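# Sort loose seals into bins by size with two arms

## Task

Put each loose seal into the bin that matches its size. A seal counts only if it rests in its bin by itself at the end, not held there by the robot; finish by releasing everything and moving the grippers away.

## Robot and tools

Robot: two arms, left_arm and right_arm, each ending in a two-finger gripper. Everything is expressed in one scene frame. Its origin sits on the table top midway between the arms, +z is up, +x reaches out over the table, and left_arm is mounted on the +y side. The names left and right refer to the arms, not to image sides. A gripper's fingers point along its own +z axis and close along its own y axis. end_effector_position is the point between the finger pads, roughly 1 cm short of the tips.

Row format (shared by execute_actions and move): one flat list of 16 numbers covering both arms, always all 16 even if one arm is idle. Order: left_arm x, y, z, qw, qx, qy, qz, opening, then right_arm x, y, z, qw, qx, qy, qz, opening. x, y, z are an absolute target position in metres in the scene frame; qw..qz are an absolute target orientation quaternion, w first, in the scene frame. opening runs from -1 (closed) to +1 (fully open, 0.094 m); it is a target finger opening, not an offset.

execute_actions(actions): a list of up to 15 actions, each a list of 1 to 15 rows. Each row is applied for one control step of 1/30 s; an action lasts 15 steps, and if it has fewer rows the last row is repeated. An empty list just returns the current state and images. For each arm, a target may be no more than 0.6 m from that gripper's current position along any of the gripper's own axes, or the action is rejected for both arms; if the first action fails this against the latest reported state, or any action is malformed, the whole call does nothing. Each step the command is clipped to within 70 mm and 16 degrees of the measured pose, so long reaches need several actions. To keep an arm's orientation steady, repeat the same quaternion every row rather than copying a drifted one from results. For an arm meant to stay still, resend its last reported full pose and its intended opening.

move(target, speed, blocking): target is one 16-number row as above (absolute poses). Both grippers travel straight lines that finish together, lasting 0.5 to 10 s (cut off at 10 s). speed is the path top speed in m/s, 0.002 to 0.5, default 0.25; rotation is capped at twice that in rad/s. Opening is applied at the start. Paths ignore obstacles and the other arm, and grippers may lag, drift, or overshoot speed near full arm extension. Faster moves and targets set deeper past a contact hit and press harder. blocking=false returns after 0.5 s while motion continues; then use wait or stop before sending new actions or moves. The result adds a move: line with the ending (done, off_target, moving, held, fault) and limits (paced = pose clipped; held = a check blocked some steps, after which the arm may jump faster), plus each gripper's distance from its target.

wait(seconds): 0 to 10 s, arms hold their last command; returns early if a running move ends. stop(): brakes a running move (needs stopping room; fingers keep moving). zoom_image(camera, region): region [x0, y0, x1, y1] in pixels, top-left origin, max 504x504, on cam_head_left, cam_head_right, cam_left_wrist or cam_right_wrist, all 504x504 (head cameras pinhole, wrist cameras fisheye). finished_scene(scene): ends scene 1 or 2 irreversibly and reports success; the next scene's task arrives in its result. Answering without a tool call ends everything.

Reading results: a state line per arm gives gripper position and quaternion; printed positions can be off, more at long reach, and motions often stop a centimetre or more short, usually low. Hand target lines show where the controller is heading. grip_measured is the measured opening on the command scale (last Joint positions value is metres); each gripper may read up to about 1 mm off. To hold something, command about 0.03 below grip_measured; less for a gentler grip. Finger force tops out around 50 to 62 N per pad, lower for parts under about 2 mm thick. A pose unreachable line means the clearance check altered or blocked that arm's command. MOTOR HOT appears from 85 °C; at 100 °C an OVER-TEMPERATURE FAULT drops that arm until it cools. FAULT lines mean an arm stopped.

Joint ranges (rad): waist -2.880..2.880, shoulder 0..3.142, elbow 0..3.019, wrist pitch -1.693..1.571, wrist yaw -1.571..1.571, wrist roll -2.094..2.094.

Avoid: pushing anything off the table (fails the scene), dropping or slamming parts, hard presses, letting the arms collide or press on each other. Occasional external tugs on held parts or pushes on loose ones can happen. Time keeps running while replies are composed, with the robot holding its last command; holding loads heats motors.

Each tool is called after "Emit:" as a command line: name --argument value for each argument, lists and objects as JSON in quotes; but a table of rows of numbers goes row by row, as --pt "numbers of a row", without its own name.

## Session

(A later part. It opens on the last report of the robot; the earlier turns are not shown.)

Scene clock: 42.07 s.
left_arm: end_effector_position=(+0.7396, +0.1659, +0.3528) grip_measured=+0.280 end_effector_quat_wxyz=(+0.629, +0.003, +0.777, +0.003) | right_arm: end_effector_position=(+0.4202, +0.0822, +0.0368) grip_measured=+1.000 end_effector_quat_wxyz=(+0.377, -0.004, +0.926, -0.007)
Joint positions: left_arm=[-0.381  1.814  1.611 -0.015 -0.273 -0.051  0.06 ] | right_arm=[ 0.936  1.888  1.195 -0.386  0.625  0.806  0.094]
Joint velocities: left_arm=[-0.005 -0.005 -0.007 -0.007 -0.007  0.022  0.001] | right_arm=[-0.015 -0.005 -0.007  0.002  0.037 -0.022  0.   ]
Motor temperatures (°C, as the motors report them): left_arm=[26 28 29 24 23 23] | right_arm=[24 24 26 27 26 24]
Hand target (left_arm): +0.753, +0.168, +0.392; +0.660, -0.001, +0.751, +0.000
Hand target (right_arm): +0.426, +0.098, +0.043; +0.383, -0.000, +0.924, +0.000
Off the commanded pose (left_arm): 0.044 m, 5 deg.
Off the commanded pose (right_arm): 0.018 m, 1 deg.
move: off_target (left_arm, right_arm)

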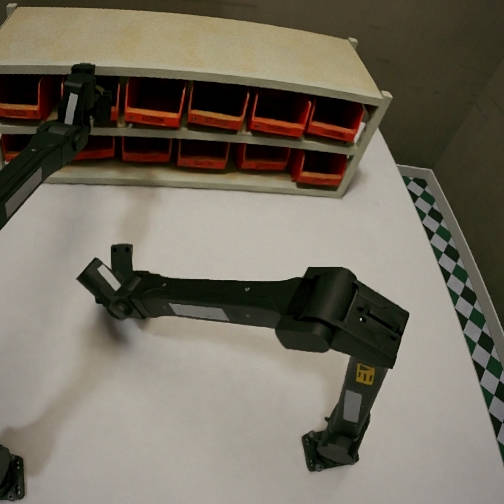

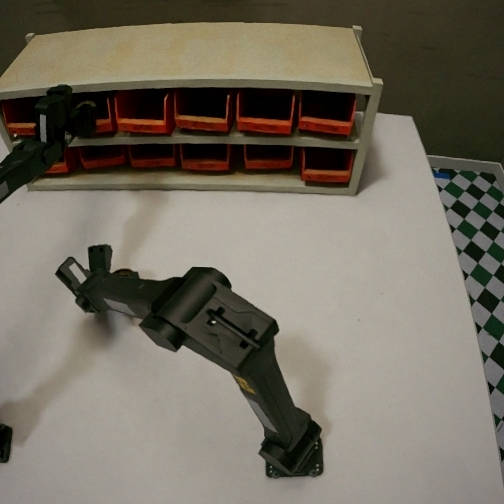

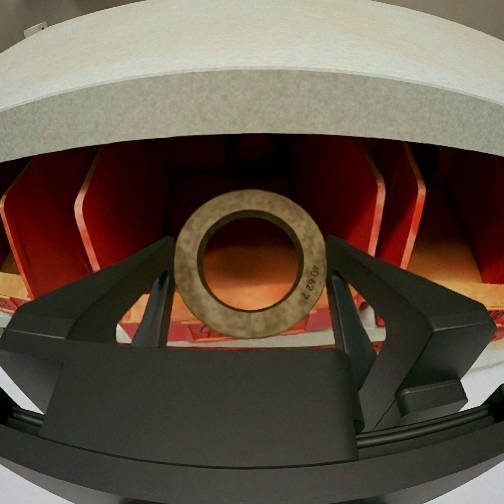

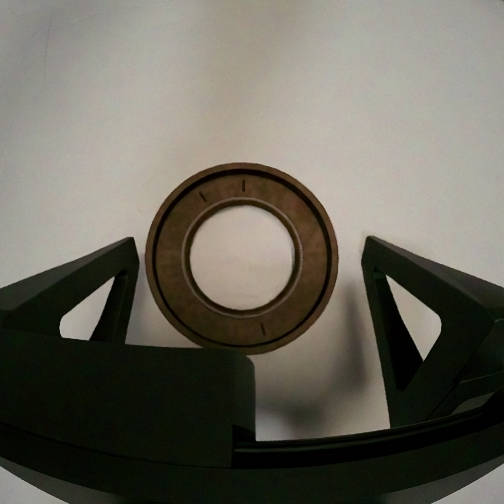

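Emit:
move --target '[0.805,0.18,0.388,0.67,0,0.742,0,0.25,0.427,0.102,0.028,0.383,0,0.924,0,1]' --speed 0.05

Scene clock: 45.60 s.
left_arm: end_effector_position=(+0.7864, +0.1779, +0.3508) grip_measured=+0.280 end_effector_quat_wxyz=(+0.641, +0.003, +0.768, +0.002) | right_arm: end_effector_position=(+0.4188, +0.0829, +0.0221) grip_measured=+1.000 end_effector_quat_wxyz=(+0.373, -0.005, +0.928, -0.016)
Joint positions: left_arm=[-0.345  1.927  1.752 -0.011 -0.239 -0.038  0.06 ] | right_arm=[ 0.94   1.918  1.2   -0.384  0.63   0.813  0.094]
Joint velocities: left_arm=[-0.005 -0.005 -0.007  0.007  0.007 -0.051 -0.001] | right_arm=[-0.005 -0.005  0.007 -0.012 -0.022 -0.022  0.   ]
Motor temperatures (°C, as the motors report them): left_arm=[26 28 30 25 23 23] | right_arm=[24 24 26 27 26 24]
Hand target (left_arm): +0.799, +0.180, +0.388; +0.670, -0.000, +0.742, +0.001
Hand target (right_arm): +0.427, +0.101, +0.028; +0.383, +0.000, +0.924, +0.000
Off the commanded pose (left_arm): 0.042 m, 5 deg.
Off the commanded pose (right_arm): 0.022 m, 2 deg.
move: off_target (left_arm, right_arm)

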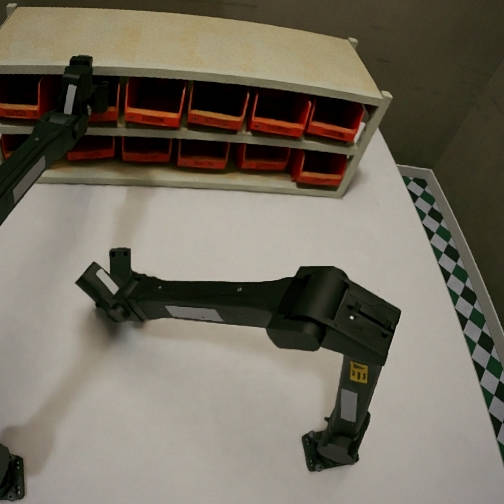

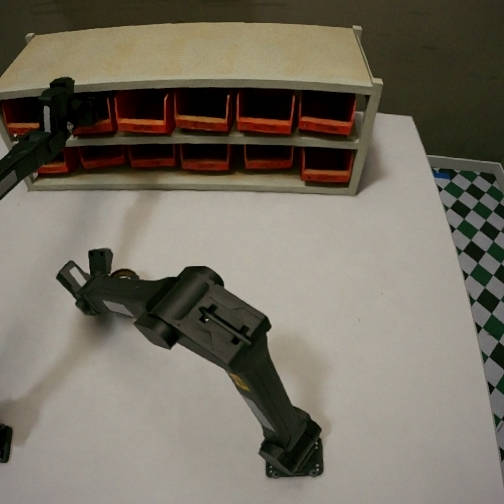

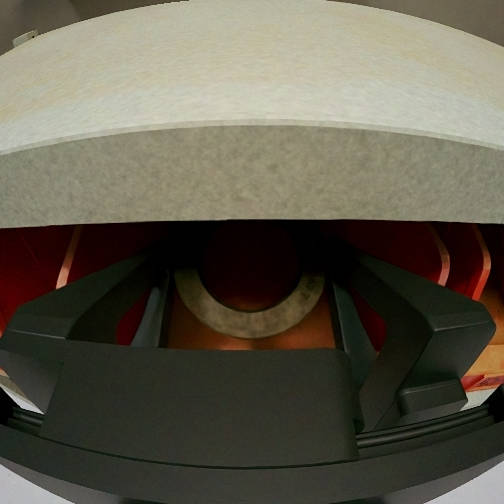

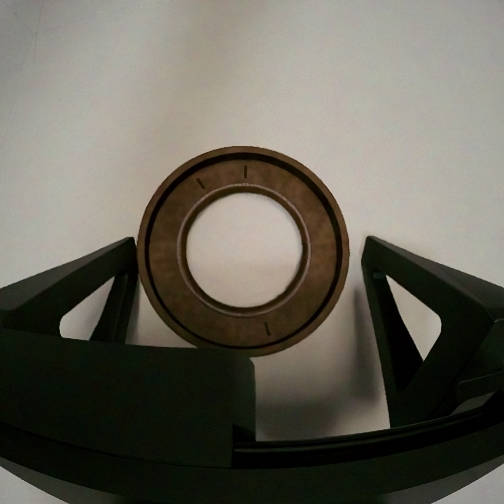

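Emit:
execute_actions --actions '[[[0.812,0.176,0.38,0.67,0,0.742,0,0.25,0.427,0.10,0.055,0.40,0,0.916,0,1]],[[0.815,0.176,0.375,0.67,0,0.742,0,0.25,0.427,0.08,0.058,0.42,0,0.907,0,-0.2]],[[0.815,0.176,0.375,0.67,0,0.742,0,0.42,0.427,0.062,0.055,0.44,0,0.898,0,-0.2]]]'

Emit:
move --target '[0.66,0.176,0.39,0.67,0,0.742,0,0.42,0.427,0.062,0.045,0.44,0,0.898,0,-0.2]' --speed 0.15

Scene clock: 49.67 s.
left_arm: end_effector_position=(+0.7967, +0.1753, +0.3397) grip_measured=+0.418 end_effector_quat_wxyz=(+0.641, +0.003, +0.768, +0.002) | right_arm: end_effector_position=(+0.4209, +0.0580, +0.0410) grip_measured=-0.199 end_effector_quat_wxyz=(+0.429, -0.006, +0.903, -0.011)
Joint positions: left_arm=[-0.345  1.961  1.775  0.002 -0.239 -0.038  0.067] | right_arm=[ 0.93   1.848  1.08  -0.21   0.705  0.734  0.038]
Joint velocities: left_arm=[-0.015 -0.005  0.012 -0.002  0.022 -0.007  0.   ] | right_arm=[-0.015 -0.005  0.022  0.017  0.007  0.037 -0.001]
Motor temperatures (°C, as the motors report them): left_arm=[26 28 31 25 23 23] | right_arm=[24 25 26 27 26 24]
Hand target (left_arm): +0.810, +0.177, +0.375; +0.670, -0.000, +0.742, +0.000
Hand target (right_arm): +0.427, +0.062, +0.055; +0.440, -0.000, +0.898, +0.000
Off the commanded pose (left_arm): 0.040 m, 4 deg.
Off the commanded pose (right_arm): 0.016 m, 2 deg.

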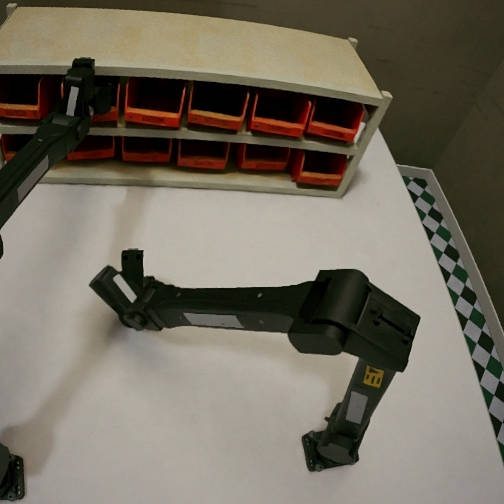

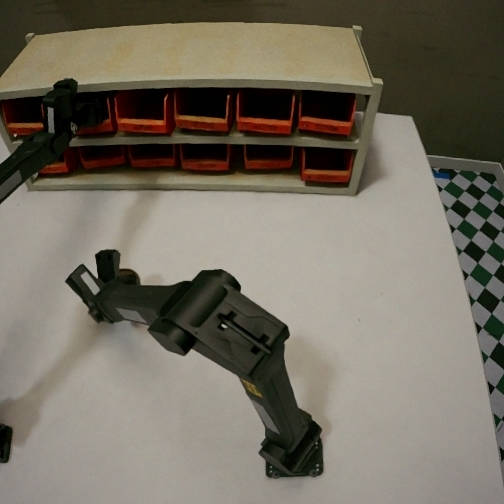

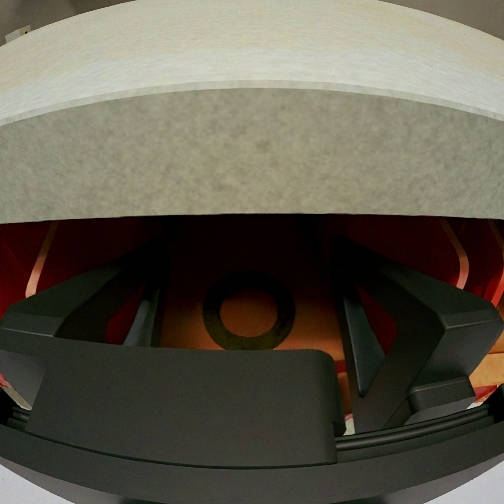

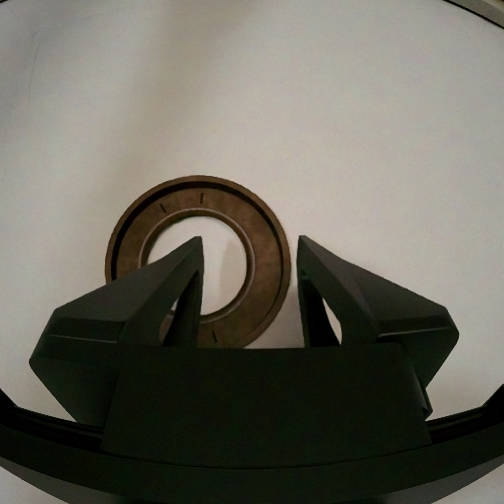

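Scene clock: 51.07 s.
left_arm: end_effector_position=(+0.6656, +0.1805, +0.3723) grip_measured=+0.418 end_effector_quat_wxyz=(+0.656, -0.002, +0.755, +0.002) | right_arm: end_effector_position=(+0.4232, +0.0613, +0.0437) grip_measured=-0.199 end_effector_quat_wxyz=(+0.435, -0.002, +0.900, -0.002)
Joint positions: left_arm=[-0.395  1.614  1.353  0.115 -0.295 -0.043  0.067] | right_arm=[ 0.93   1.848  1.08  -0.186  0.705  0.733  0.038]
Joint velocities: left_arm=[ 0.005  0.005 -0.007 -0.012 -0.081 -0.007 -0.001] | right_arm=[ 0.005 -0.005 -0.002 -0.002 -0.022  0.022  0.   ]
Motor temperatures (°C, as the motors report them): left_arm=[26 28 31 25 23 23] | right_arm=[24 25 26 27 26 24]
Hand target (left_arm): +0.660, +0.178, +0.389; +0.670, -0.001, +0.742, -0.001
Hand target (right_arm): +0.427, +0.062, +0.045; +0.440, -0.000, +0.898, -0.000
Off the commanded pose (left_arm): 0.019 m, 2 deg.
Off the commanded pose (right_arm): 0.004 m, 1 deg.
move: off_target (left_arm)

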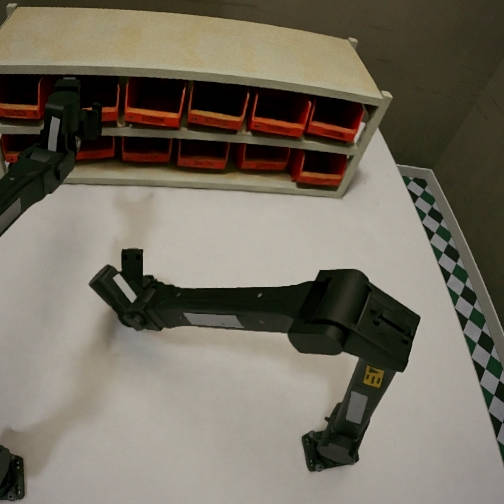

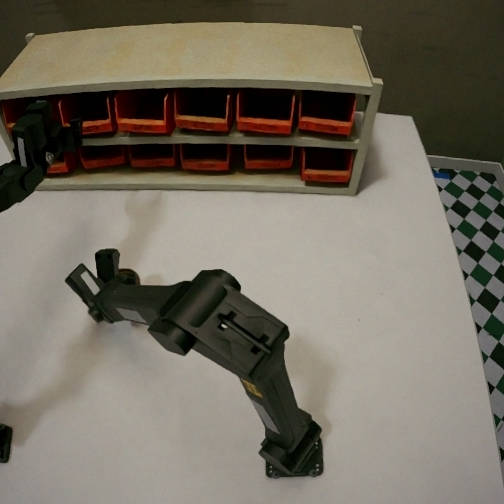

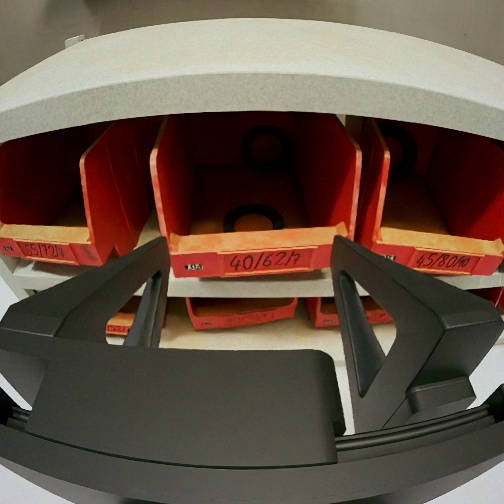

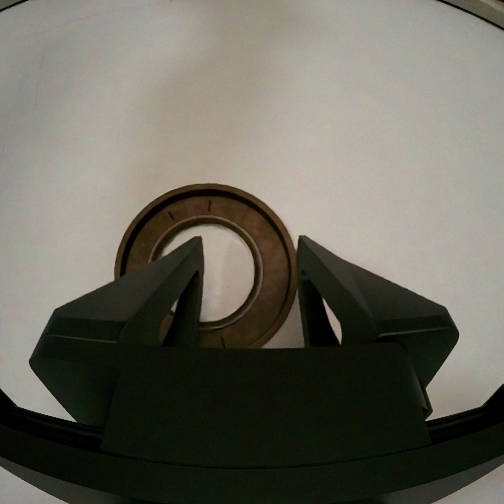

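Emit:
move --target '[0.45,0.35,0.3,0.6,0,0.8,0,0.42,0.43,0.049,0.036,0.44,0,0.898,0,-0.1]'

Emit:
move --target '[0.45,0.35,0.3,0.6,0,0.8,0,0.42,0.43,0.049,0.012,0.44,0,0.898,0,-0.1]' --speed 0.04

Scene clock: 53.40 s.
left_arm: end_effector_position=(+0.4568, +0.3544, +0.2960) grip_measured=+0.418 end_effector_quat_wxyz=(+0.600, -0.004, +0.800, +0.001) | right_arm: end_effector_position=(+0.4259, +0.0492, +0.0359) grip_measured=-0.101 end_effector_quat_wxyz=(+0.438, -0.002, +0.899, -0.003)
Joint positions: left_arm=[-0.055  1.044  0.705  0.055  0.04   0.008  0.067] | right_arm=[ 0.913  1.848  1.046 -0.137  0.701  0.713  0.042]
Joint velocities: left_arm=[ 0.005 -0.015 -0.012  0.002 -0.022  0.022 -0.   ] | right_arm=[ 0.005  0.005  0.007  0.007 -0.022 -0.037  0.001]
Motor temperatures (°C, as the motors report them): left_arm=[26 28 31 25 23 23] | right_arm=[24 25 26 27 26 24]
Hand target (left_arm): +0.454, +0.354, +0.299; +0.600, +0.004, +0.800, +0.004
Hand target (right_arm): +0.430, +0.049, +0.036; +0.440, -0.000, +0.898, -0.000
Off the commanded pose (left_arm): 0.009 m, 0 deg.
Off the commanded pose (right_arm): 0.004 m, 1 deg.
move: done

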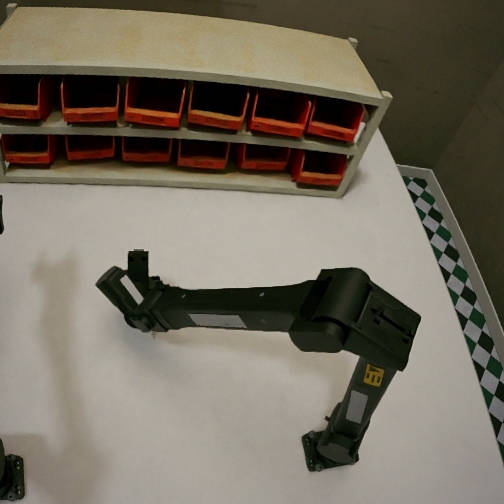

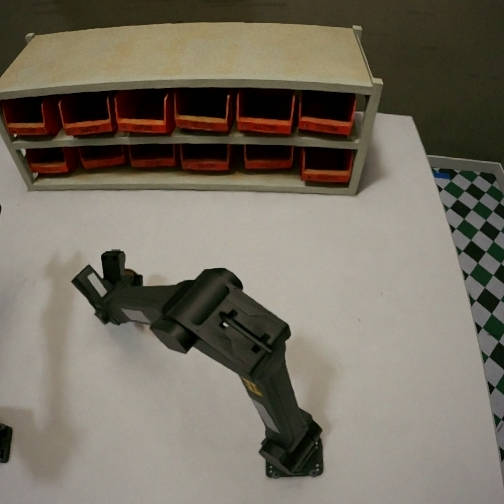

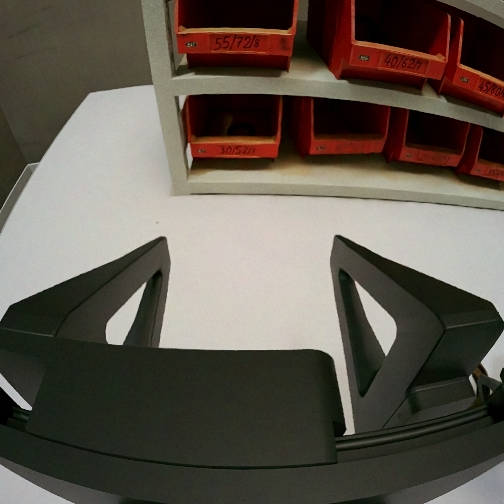

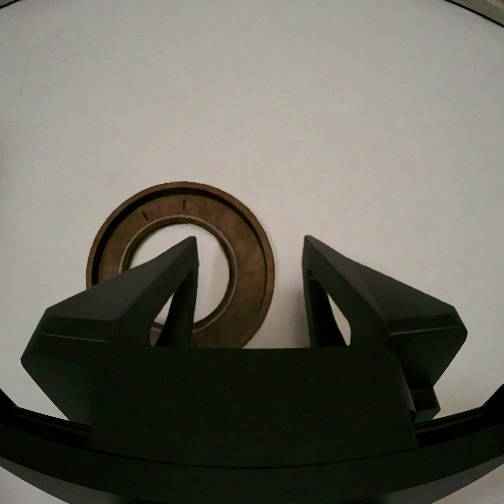

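Scene clock: 54.33 s.
left_arm: end_effector_position=(+0.4553, +0.3542, +0.2958) grip_measured=+0.418 end_effector_quat_wxyz=(+0.598, -0.004, +0.802, +0.001) | right_arm: end_effector_position=(+0.4262, +0.0497, +0.0173) grip_measured=-0.101 end_effector_quat_wxyz=(+0.440, -0.000, +0.898, +0.000)
Joint positions: left_arm=[-0.055  1.04   0.705  0.046  0.04   0.008  0.067] | right_arm=[ 0.913  1.886  1.034 -0.078  0.7    0.713  0.042]
Joint velocities: left_arm=[-0.015 -0.015 -0.017 -0.012  0.022 -0.007 -0.   ] | right_arm=[-0.005  0.015 -0.027  0.002 -0.007  0.022  0.001]
Motor temperatures (°C, as the motors report them): left_arm=[26 28 31 25 23 23] | right_arm=[24 25 26 27 26 24]
Hand target (left_arm): +0.450, +0.350, +0.300; +0.600, -0.000, +0.800, -0.000
Hand target (right_arm): +0.430, +0.049, +0.012; +0.440, +0.000, +0.898, +0.000
Off the commanded pose (left_arm): 0.008 m, 1 deg.
Off the commanded pose (right_arm): 0.007 m, 0 deg.
move: done

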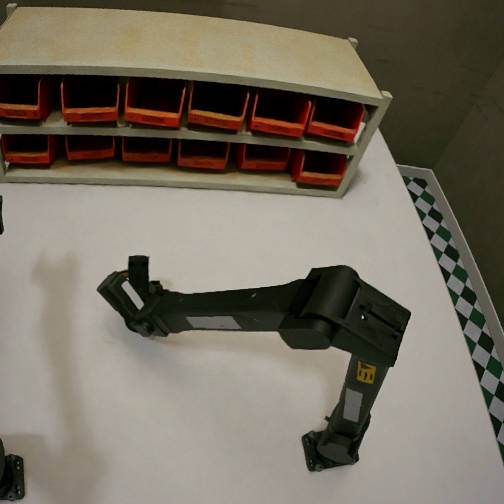

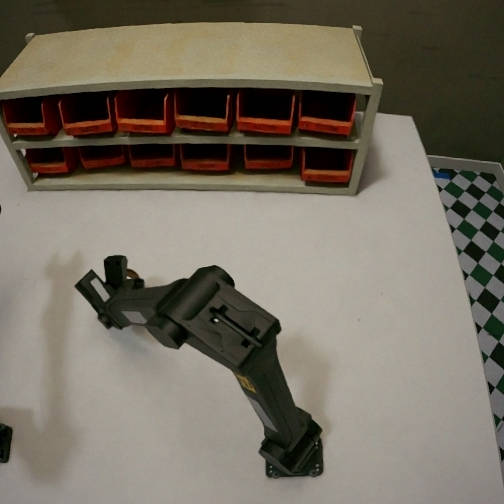

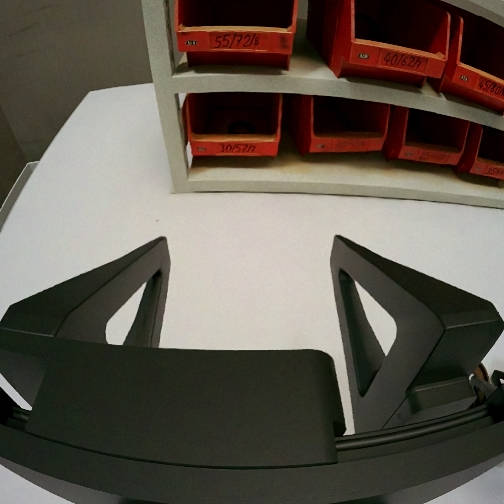

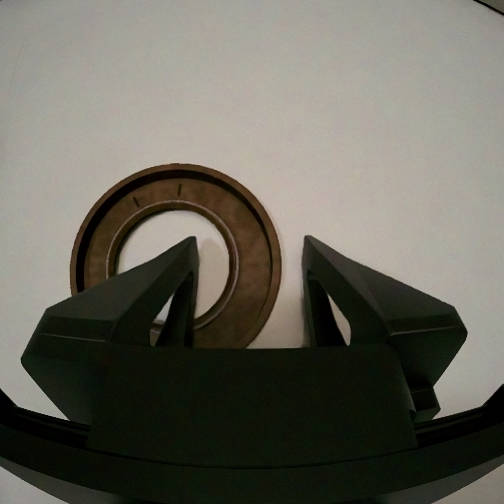

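Emit:
execute_actions --actions '[[[0.45,0.35,0.3,0.6,0,0.8,0,0.42,0.427,0.049,0.005,0.44,0,0.898,0,-0.3]],[[0.45,0.35,0.3,0.6,0,0.8,0,0.42,0.427,0.049,0.005,0.44,0,0.898,0,-0.64]],[[0.45,0.35,0.3,0.6,0,0.8,0,0.42,0.427,0.049,0.015,0.44,0,0.898,0,-0.64]]]'

Scene clock: 56.77 s.
left_arm: end_effector_position=(+0.4553, +0.3543, +0.2957) grip_measured=+0.418 end_effector_quat_wxyz=(+0.598, -0.004, +0.802, +0.001) | right_arm: end_effector_position=(+0.4282, +0.0505, +0.0176) grip_measured=-0.601 end_effector_quat_wxyz=(+0.446, +0.007, +0.895, +0.006)
Joint positions: left_arm=[-0.055  1.04   0.705  0.045  0.039  0.008  0.067] | right_arm=[ 0.912  1.889  1.03  -0.053  0.704  0.718  0.019]
Joint velocities: left_arm=[-0.024 -0.005 -0.007  0.007 -0.007 -0.007 -0.001] | right_arm=[-0.005 -0.015 -0.017 -0.022 -0.022  0.066  0.   ]
Motor temperatures (°C, as the motors report them): left_arm=[26 28 30 25 23 23] | right_arm=[24 25 26 27 26 24]
Hand target (left_arm): +0.450, +0.350, +0.300; +0.600, -0.000, +0.800, -0.000
Hand target (right_arm): +0.427, +0.049, +0.015; +0.440, +0.000, +0.898, -0.000
Off the commanded pose (left_arm): 0.008 m, 1 deg.
Off the commanded pose (right_arm): 0.003 m, 1 deg.

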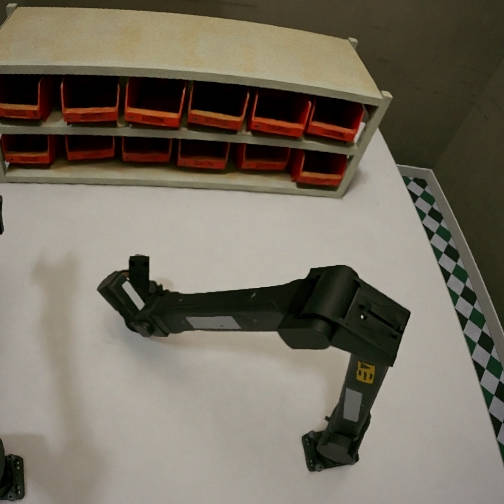

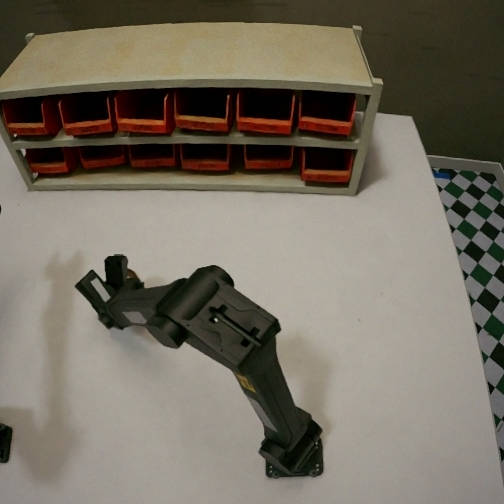

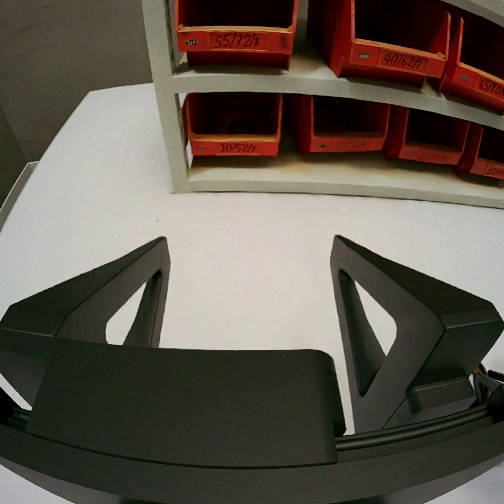

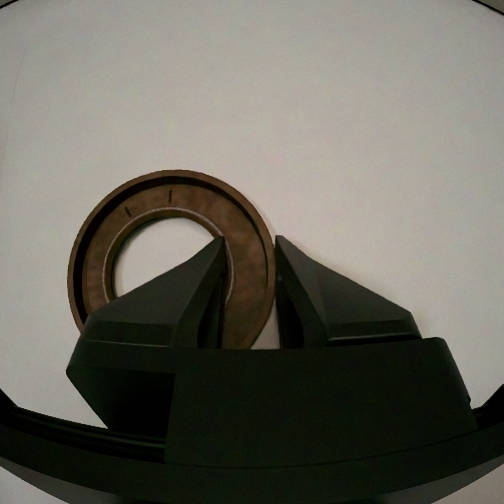

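Emit:
execute_actions --actions '[[[0.45,0.35,0.3,0.6,0,0.8,0,0.42,0.427,0.049,0.02,0.44,0,0.898,0,-0.3]],[[0.45,0.35,0.3,0.6,0,0.8,0,0.42,0.427,0.055,0.055,0.44,0,0.898,0,-0.3]],[[0.45,0.35,0.3,0.6,0,0.8,0,0.42,0.425,0.098,0.055,0.44,0,0.898,0,1]],[[0.45,0.35,0.3,0.6,0,0.8,0,0.42,0.425,0.098,0.04,0.44,0,0.898,0,1]]]'

Scene clock: 62.00 s.
left_arm: end_effector_position=(+0.4553, +0.3543, +0.2957) grip_measured=+0.418 end_effector_quat_wxyz=(+0.598, -0.004, +0.802, +0.001) | right_arm: end_effector_position=(+0.4149, +0.0897, +0.0342) grip_measured=+1.000 end_effector_quat_wxyz=(+0.432, -0.013, +0.902, -0.011)
Joint positions: left_arm=[-0.055  1.04   0.705  0.045  0.039  0.008  0.067] | right_arm=[ 0.973  1.906  1.151 -0.244  0.728  0.762  0.094]
Joint velocities: left_arm=[-0.005 -0.015  0.002  0.017  0.037  0.037 -0.   ] | right_arm=[-0.015  0.005 -0.022  0.007 -0.022 -0.007  0.   ]
Motor temperatures (°C, as the motors report them): left_arm=[26 28 30 25 23 23] | right_arm=[24 25 26 27 26 24]
Hand target (left_arm): +0.450, +0.350, +0.300; +0.600, -0.000, +0.800, -0.000
Hand target (right_arm): +0.425, +0.097, +0.040; +0.440, -0.000, +0.898, +0.000
Off the commanded pose (left_arm): 0.008 m, 1 deg.
Off the commanded pose (right_arm): 0.014 m, 2 deg.

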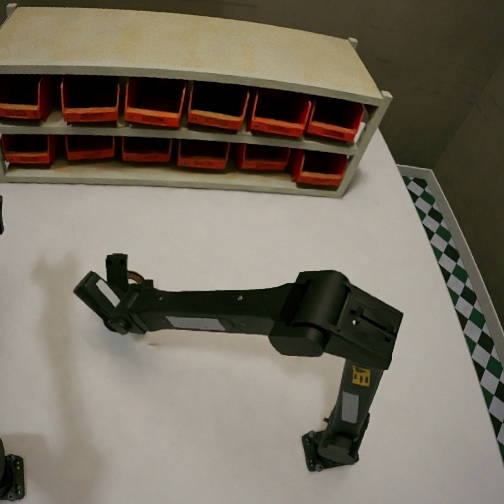

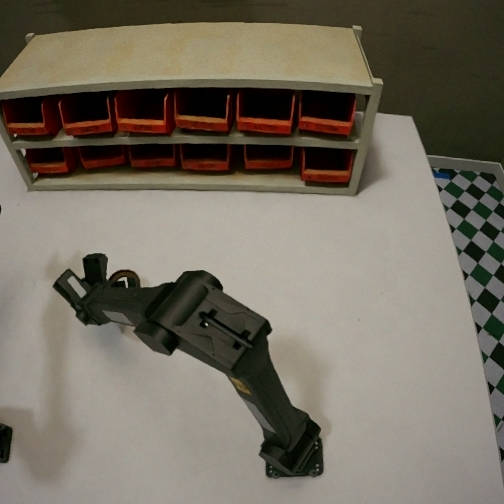

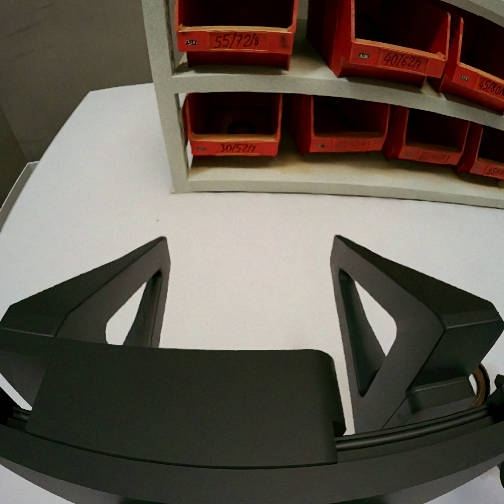

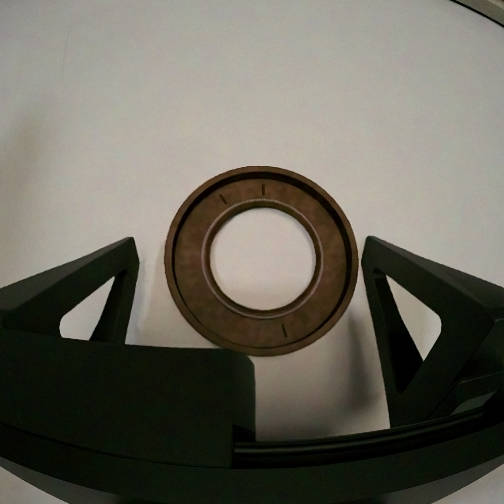

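Emit:
execute_actions --actions '[[[0.45,0.35,0.3,0.6,0,0.8,0,0.42,0.424,0.084,0.03,0.44,0,0.898,0,1]],[[0.45,0.35,0.3,0.6,0,0.8,0,0.42,0.424,0.084,0.012,0.44,0,0.898,0,1]],[[0.45,0.35,0.3,0.6,0,0.8,0,0.42,0.424,0.084,0.012,0.44,0,0.898,0,0.76]]]'

Scene clock: 64.80 s.
left_arm: end_effector_position=(+0.4553, +0.3541, +0.2957) grip_measured=+0.418 end_effector_quat_wxyz=(+0.598, -0.004, +0.802, +0.001) | right_arm: end_effector_position=(+0.4212, +0.0831, +0.0174) grip_measured=+0.869 end_effector_quat_wxyz=(+0.440, +0.000, +0.898, -0.001)
Joint positions: left_arm=[-0.056  1.04   0.705  0.045  0.039  0.008  0.067] | right_arm=[ 0.958  1.933  1.122 -0.153  0.728  0.762  0.088]
Joint velocities: left_arm=[ 0.005 -0.005  0.002  0.002 -0.037  0.022 -0.001] | right_arm=[-0.024  0.005 -0.017 -0.002 -0.007 -0.037 -0.001]
Motor temperatures (°C, as the motors report them): left_arm=[26 28 30 25 23 23] | right_arm=[24 25 26 27 26 24]
Hand target (left_arm): +0.450, +0.350, +0.300; +0.600, -0.000, +0.800, -0.000
Hand target (right_arm): +0.424, +0.084, +0.012; +0.440, +0.000, +0.898, +0.000
Off the commanded pose (left_arm): 0.008 m, 1 deg.
Off the commanded pose (right_arm): 0.006 m, 0 deg.

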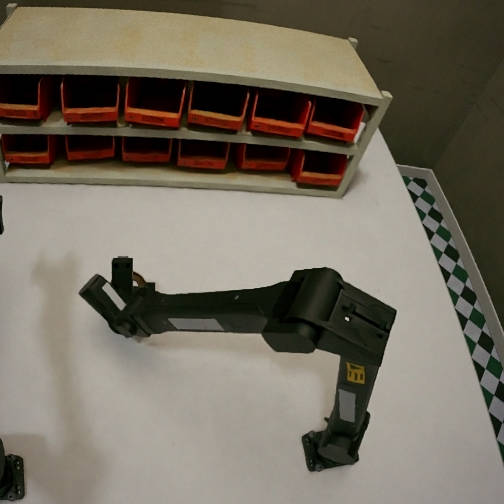

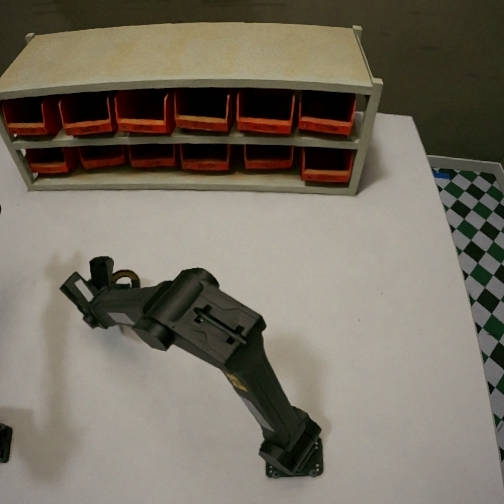

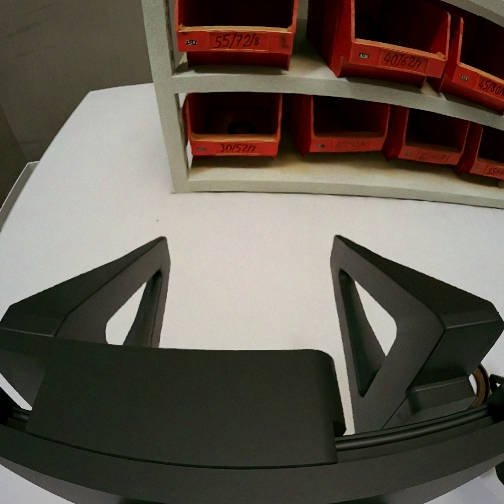

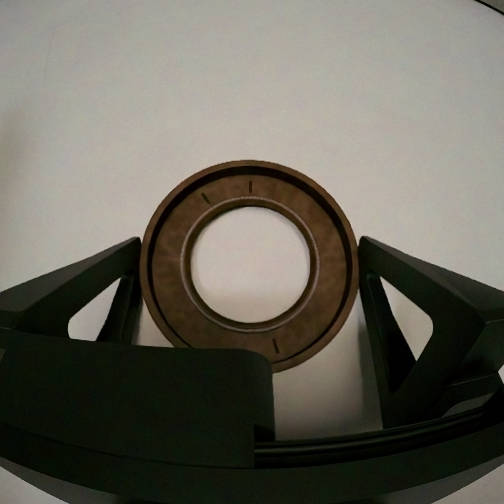

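Emit:
move --target '[0.45,0.35,0.3,0.6,0,0.8,0,0.42,0.43,0.05,0.09,0.44,0,0.898,0,0.83]' --speed 0.15

Emit:
move --target '[0.45,0.35,0.3,0.6,0,0.8,0,0.42,0.65,-0.438,0.375,0.59,0,0.807,0,0.83]' --speed 0.3

Scene clock: 67.43 s.
left_arm: end_effector_position=(+0.4553, +0.3541, +0.2957) grip_measured=+0.418 end_effector_quat_wxyz=(+0.598, -0.004, +0.802, +0.001) | right_arm: end_effector_position=(+0.4293, +0.0503, +0.0893) grip_measured=+0.869 end_effector_quat_wxyz=(+0.442, +0.003, +0.897, +0.002)
Joint positions: left_arm=[-0.056  1.04   0.705  0.045  0.039  0.008  0.067] | right_arm=[ 0.909  1.754  1.083 -0.252  0.7    0.714  0.088]
Joint velocities: left_arm=[ 0.005  0.005 -0.002  0.002  0.022 -0.022  0.002] | right_arm=[ 0.015 -0.015 -0.017 -0.002 -0.037  0.022  0.001]
Motor temperatures (°C, as the motors report them): left_arm=[26 28 30 25 23 23] | right_arm=[24 25 26 27 26 24]
Hand target (left_arm): +0.450, +0.350, +0.300; +0.600, -0.000, +0.800, -0.000
Hand target (right_arm): +0.430, +0.050, +0.091; +0.440, -0.000, +0.898, -0.000
Off the commanded pose (left_arm): 0.008 m, 1 deg.
Off the commanded pose (right_arm): 0.001 m, 1 deg.
move: done

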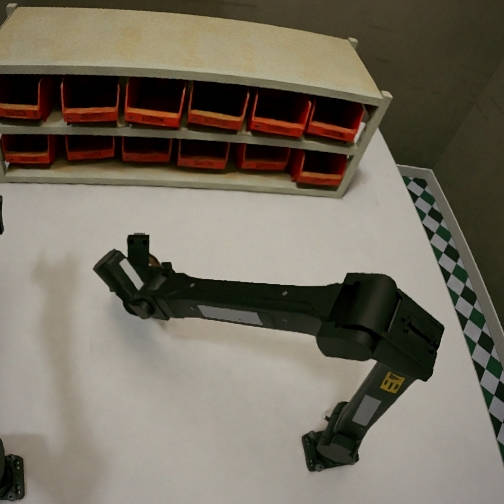

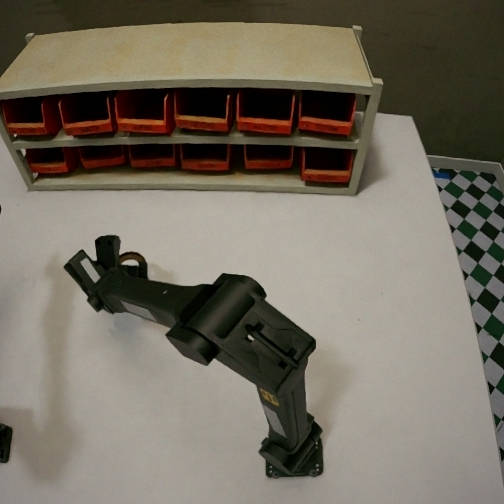

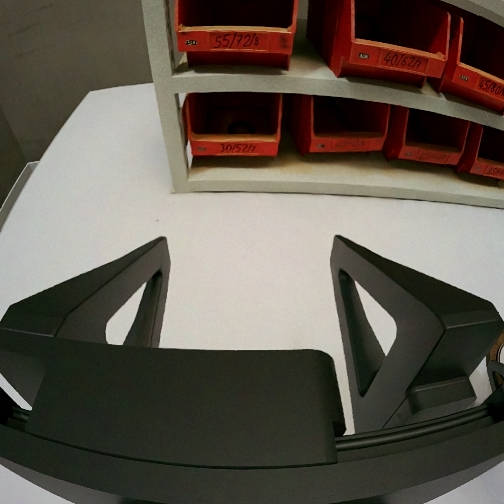

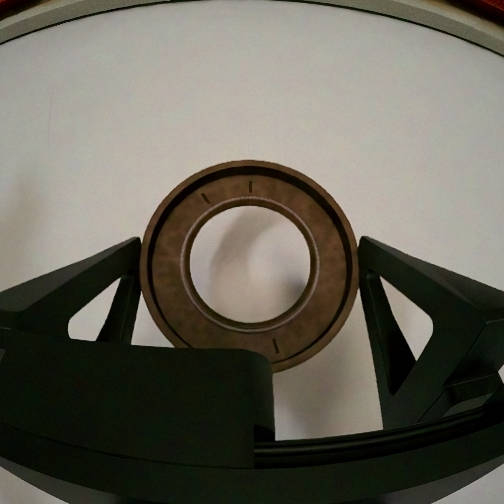

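Scene clock: 70.00 s.
left_arm: end_effector_position=(+0.4553, +0.3541, +0.2957) grip_measured=+0.418 end_effector_quat_wxyz=(+0.598, -0.004, +0.802, +0.001) | right_arm: end_effector_position=(+0.6343, -0.4505, +0.3504) grip_measured=+0.869 end_effector_quat_wxyz=(+0.578, +0.003, +0.816, -0.000)
Joint positions: left_arm=[-0.056  1.04   0.705  0.045  0.039  0.008  0.067] | right_arm=[-0.233  1.433  1.215 -0.125 -0.177 -0.059  0.088]
Joint velocities: left_arm=[ 0.005 -0.015 -0.022 -0.007 -0.037  0.066 -0.   ] | right_arm=[-0.015 -0.005  0.002 -0.007 -0.037  0.037 -0.   ]
Motor temperatures (°C, as the motors report them): left_arm=[26 28 30 25 23 23] | right_arm=[24 25 26 27 26 24]
Hand target (left_arm): +0.450, +0.350, +0.300; +0.600, -0.000, +0.800, -0.000
Hand target (right_arm): +0.645, -0.448, +0.379; +0.596, -0.006, +0.803, -0.003
Off the commanded pose (left_arm): 0.008 m, 1 deg.
Off the commanded pose (right_arm): 0.032 m, 2 deg.
move: off_target (right_arm)

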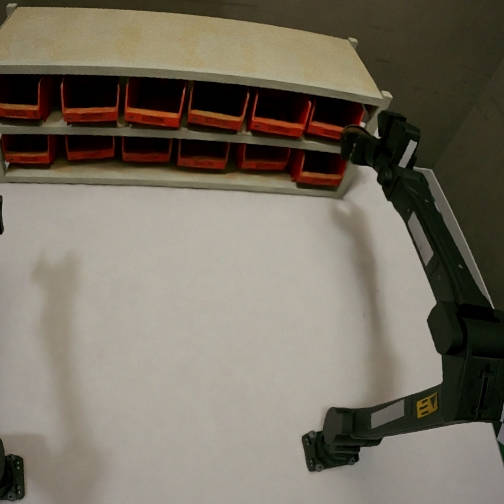

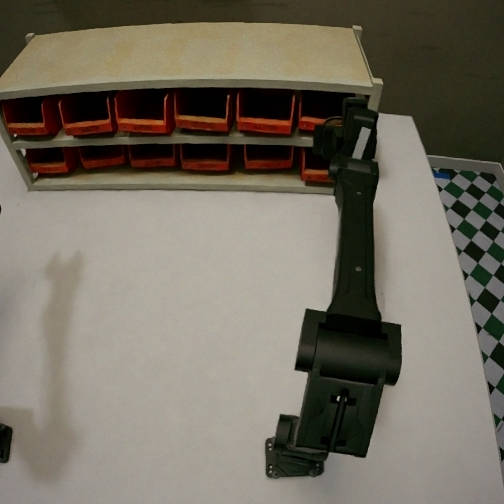

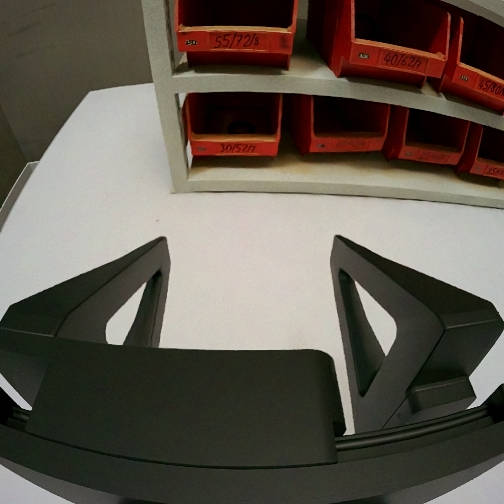

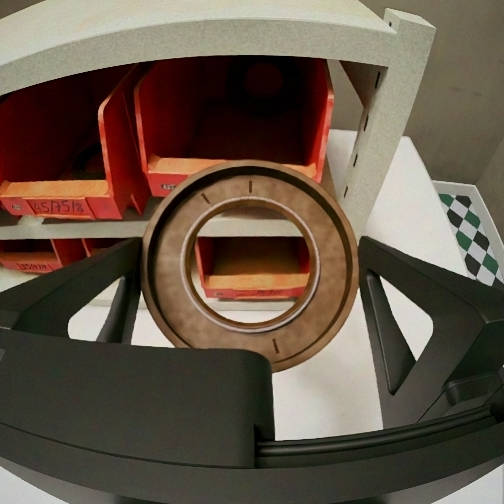

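Emit:
move --target '[0.45,0.35,0.3,0.6,0,0.8,0,0.42,0.745,-0.437,0.37,0.59,0,0.807,0,0.83]' --speed 0.1

Scene clock: 72.47 s.
left_arm: end_effector_position=(+0.4553, +0.3541, +0.2957) grip_measured=+0.418 end_effector_quat_wxyz=(+0.598, -0.004, +0.802, +0.001) | right_arm: end_effector_position=(+0.7313, -0.4399, +0.3360) grip_measured=+0.869 end_effector_quat_wxyz=(+0.570, +0.000, +0.822, +0.001)
Joint positions: left_arm=[-0.056  1.04   0.705  0.045  0.039  0.008  0.067] | right_arm=[-0.184  1.683  1.48  -0.158 -0.135 -0.049  0.088]
Joint velocities: left_arm=[ 0.015  0.015 -0.002  0.007 -0.022  0.007 -0.001] | right_arm=[-0.015 -0.005 -0.022 -0.017 -0.022 -0.066 -0.002]
Motor temperatures (°C, as the motors report them): left_arm=[26 28 30 25 23 23] | right_arm=[24 25 27 27 26 24]
Hand target (left_arm): +0.450, +0.350, +0.300; +0.600, -0.000, +0.800, -0.000
Hand target (right_arm): +0.742, -0.438, +0.368; +0.590, +0.000, +0.807, +0.000
Off the commanded pose (left_arm): 0.008 m, 1 deg.
Off the commanded pose (right_arm): 0.037 m, 3 deg.
move: off_target (right_arm)

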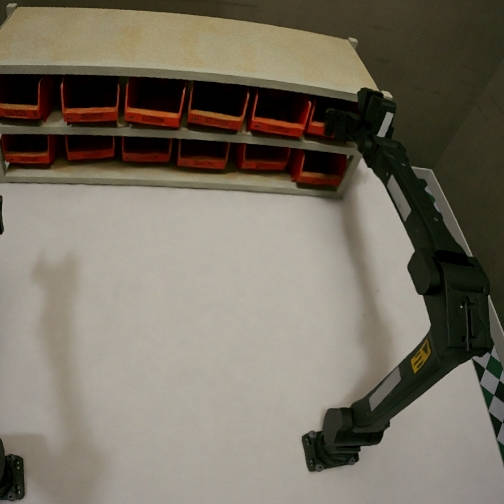

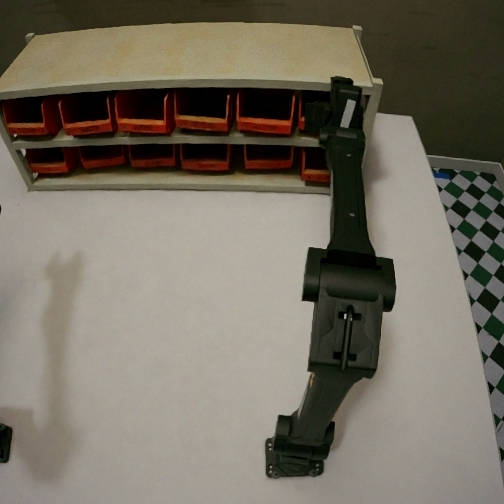

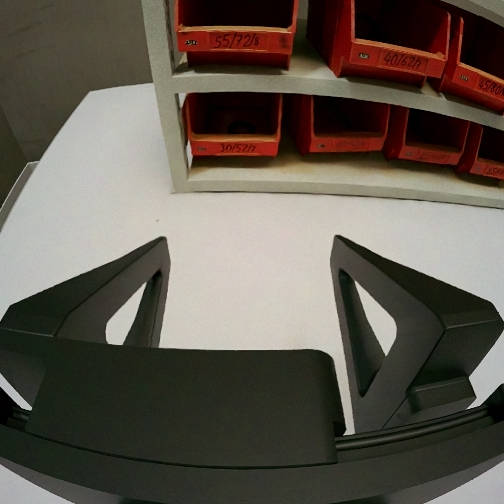

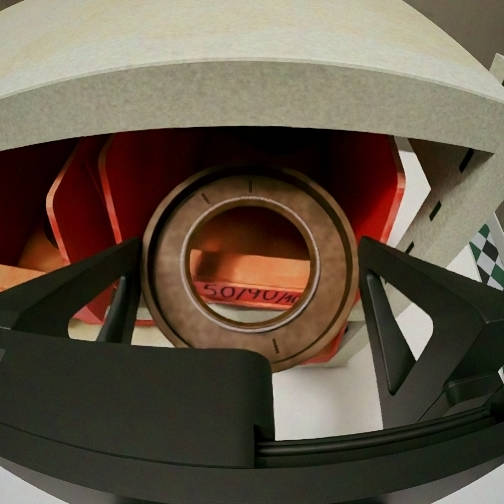

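Emit:
move --target '[0.45,0.35,0.3,0.6,0,0.8,0,0.42,0.795,-0.44,0.365,0.59,0,0.807,0,0.83]' --speed 0.05

Scene clock: 75.93 s.
left_arm: end_effector_position=(+0.4553, +0.3541, +0.2957) grip_measured=+0.418 end_effector_quat_wxyz=(+0.598, -0.004, +0.802, +0.001) | right_arm: end_effector_position=(+0.7805, -0.4438, +0.3350) grip_measured=+0.869 end_effector_quat_wxyz=(+0.572, +0.000, +0.820, +0.000)
Joint positions: left_arm=[-0.056  1.04   0.705  0.045  0.039  0.008  0.067] | right_arm=[-0.179  1.811  1.648 -0.194 -0.129 -0.048  0.088]
Joint velocities: left_arm=[-0.005  0.005 -0.012 -0.007 -0.051  0.007 -0.   ] | right_arm=[-0.005 -0.005 -0.012 -0.007 -0.051  0.022 -0.   ]
Motor temperatures (°C, as the motors report them): left_arm=[26 28 30 24 23 23] | right_arm=[24 25 28 27 26 24]
Hand target (left_arm): +0.450, +0.350, +0.300; +0.600, -0.000, +0.800, -0.000
Hand target (right_arm): +0.792, -0.440, +0.364; +0.591, -0.000, +0.807, +0.000
Off the commanded pose (left_arm): 0.008 m, 1 deg.
Off the commanded pose (right_arm): 0.033 m, 3 deg.
move: off_target (right_arm)

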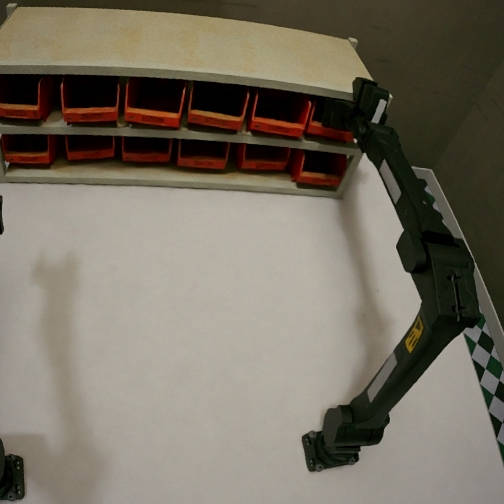

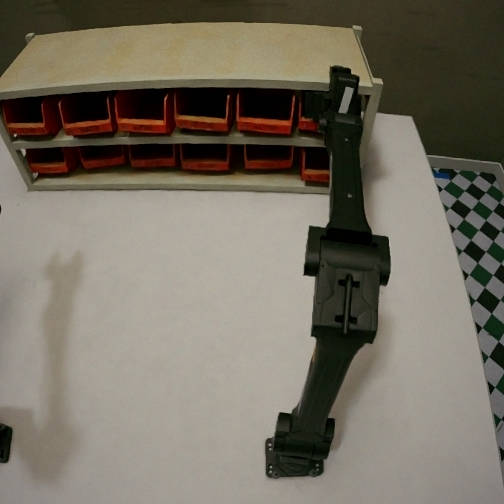

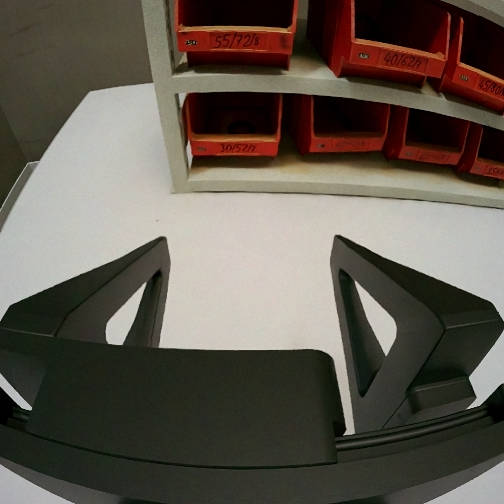

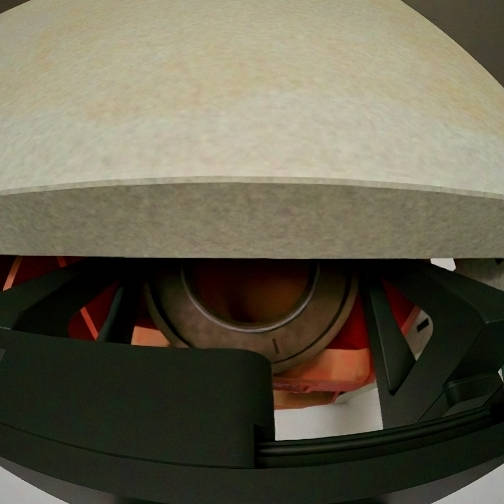

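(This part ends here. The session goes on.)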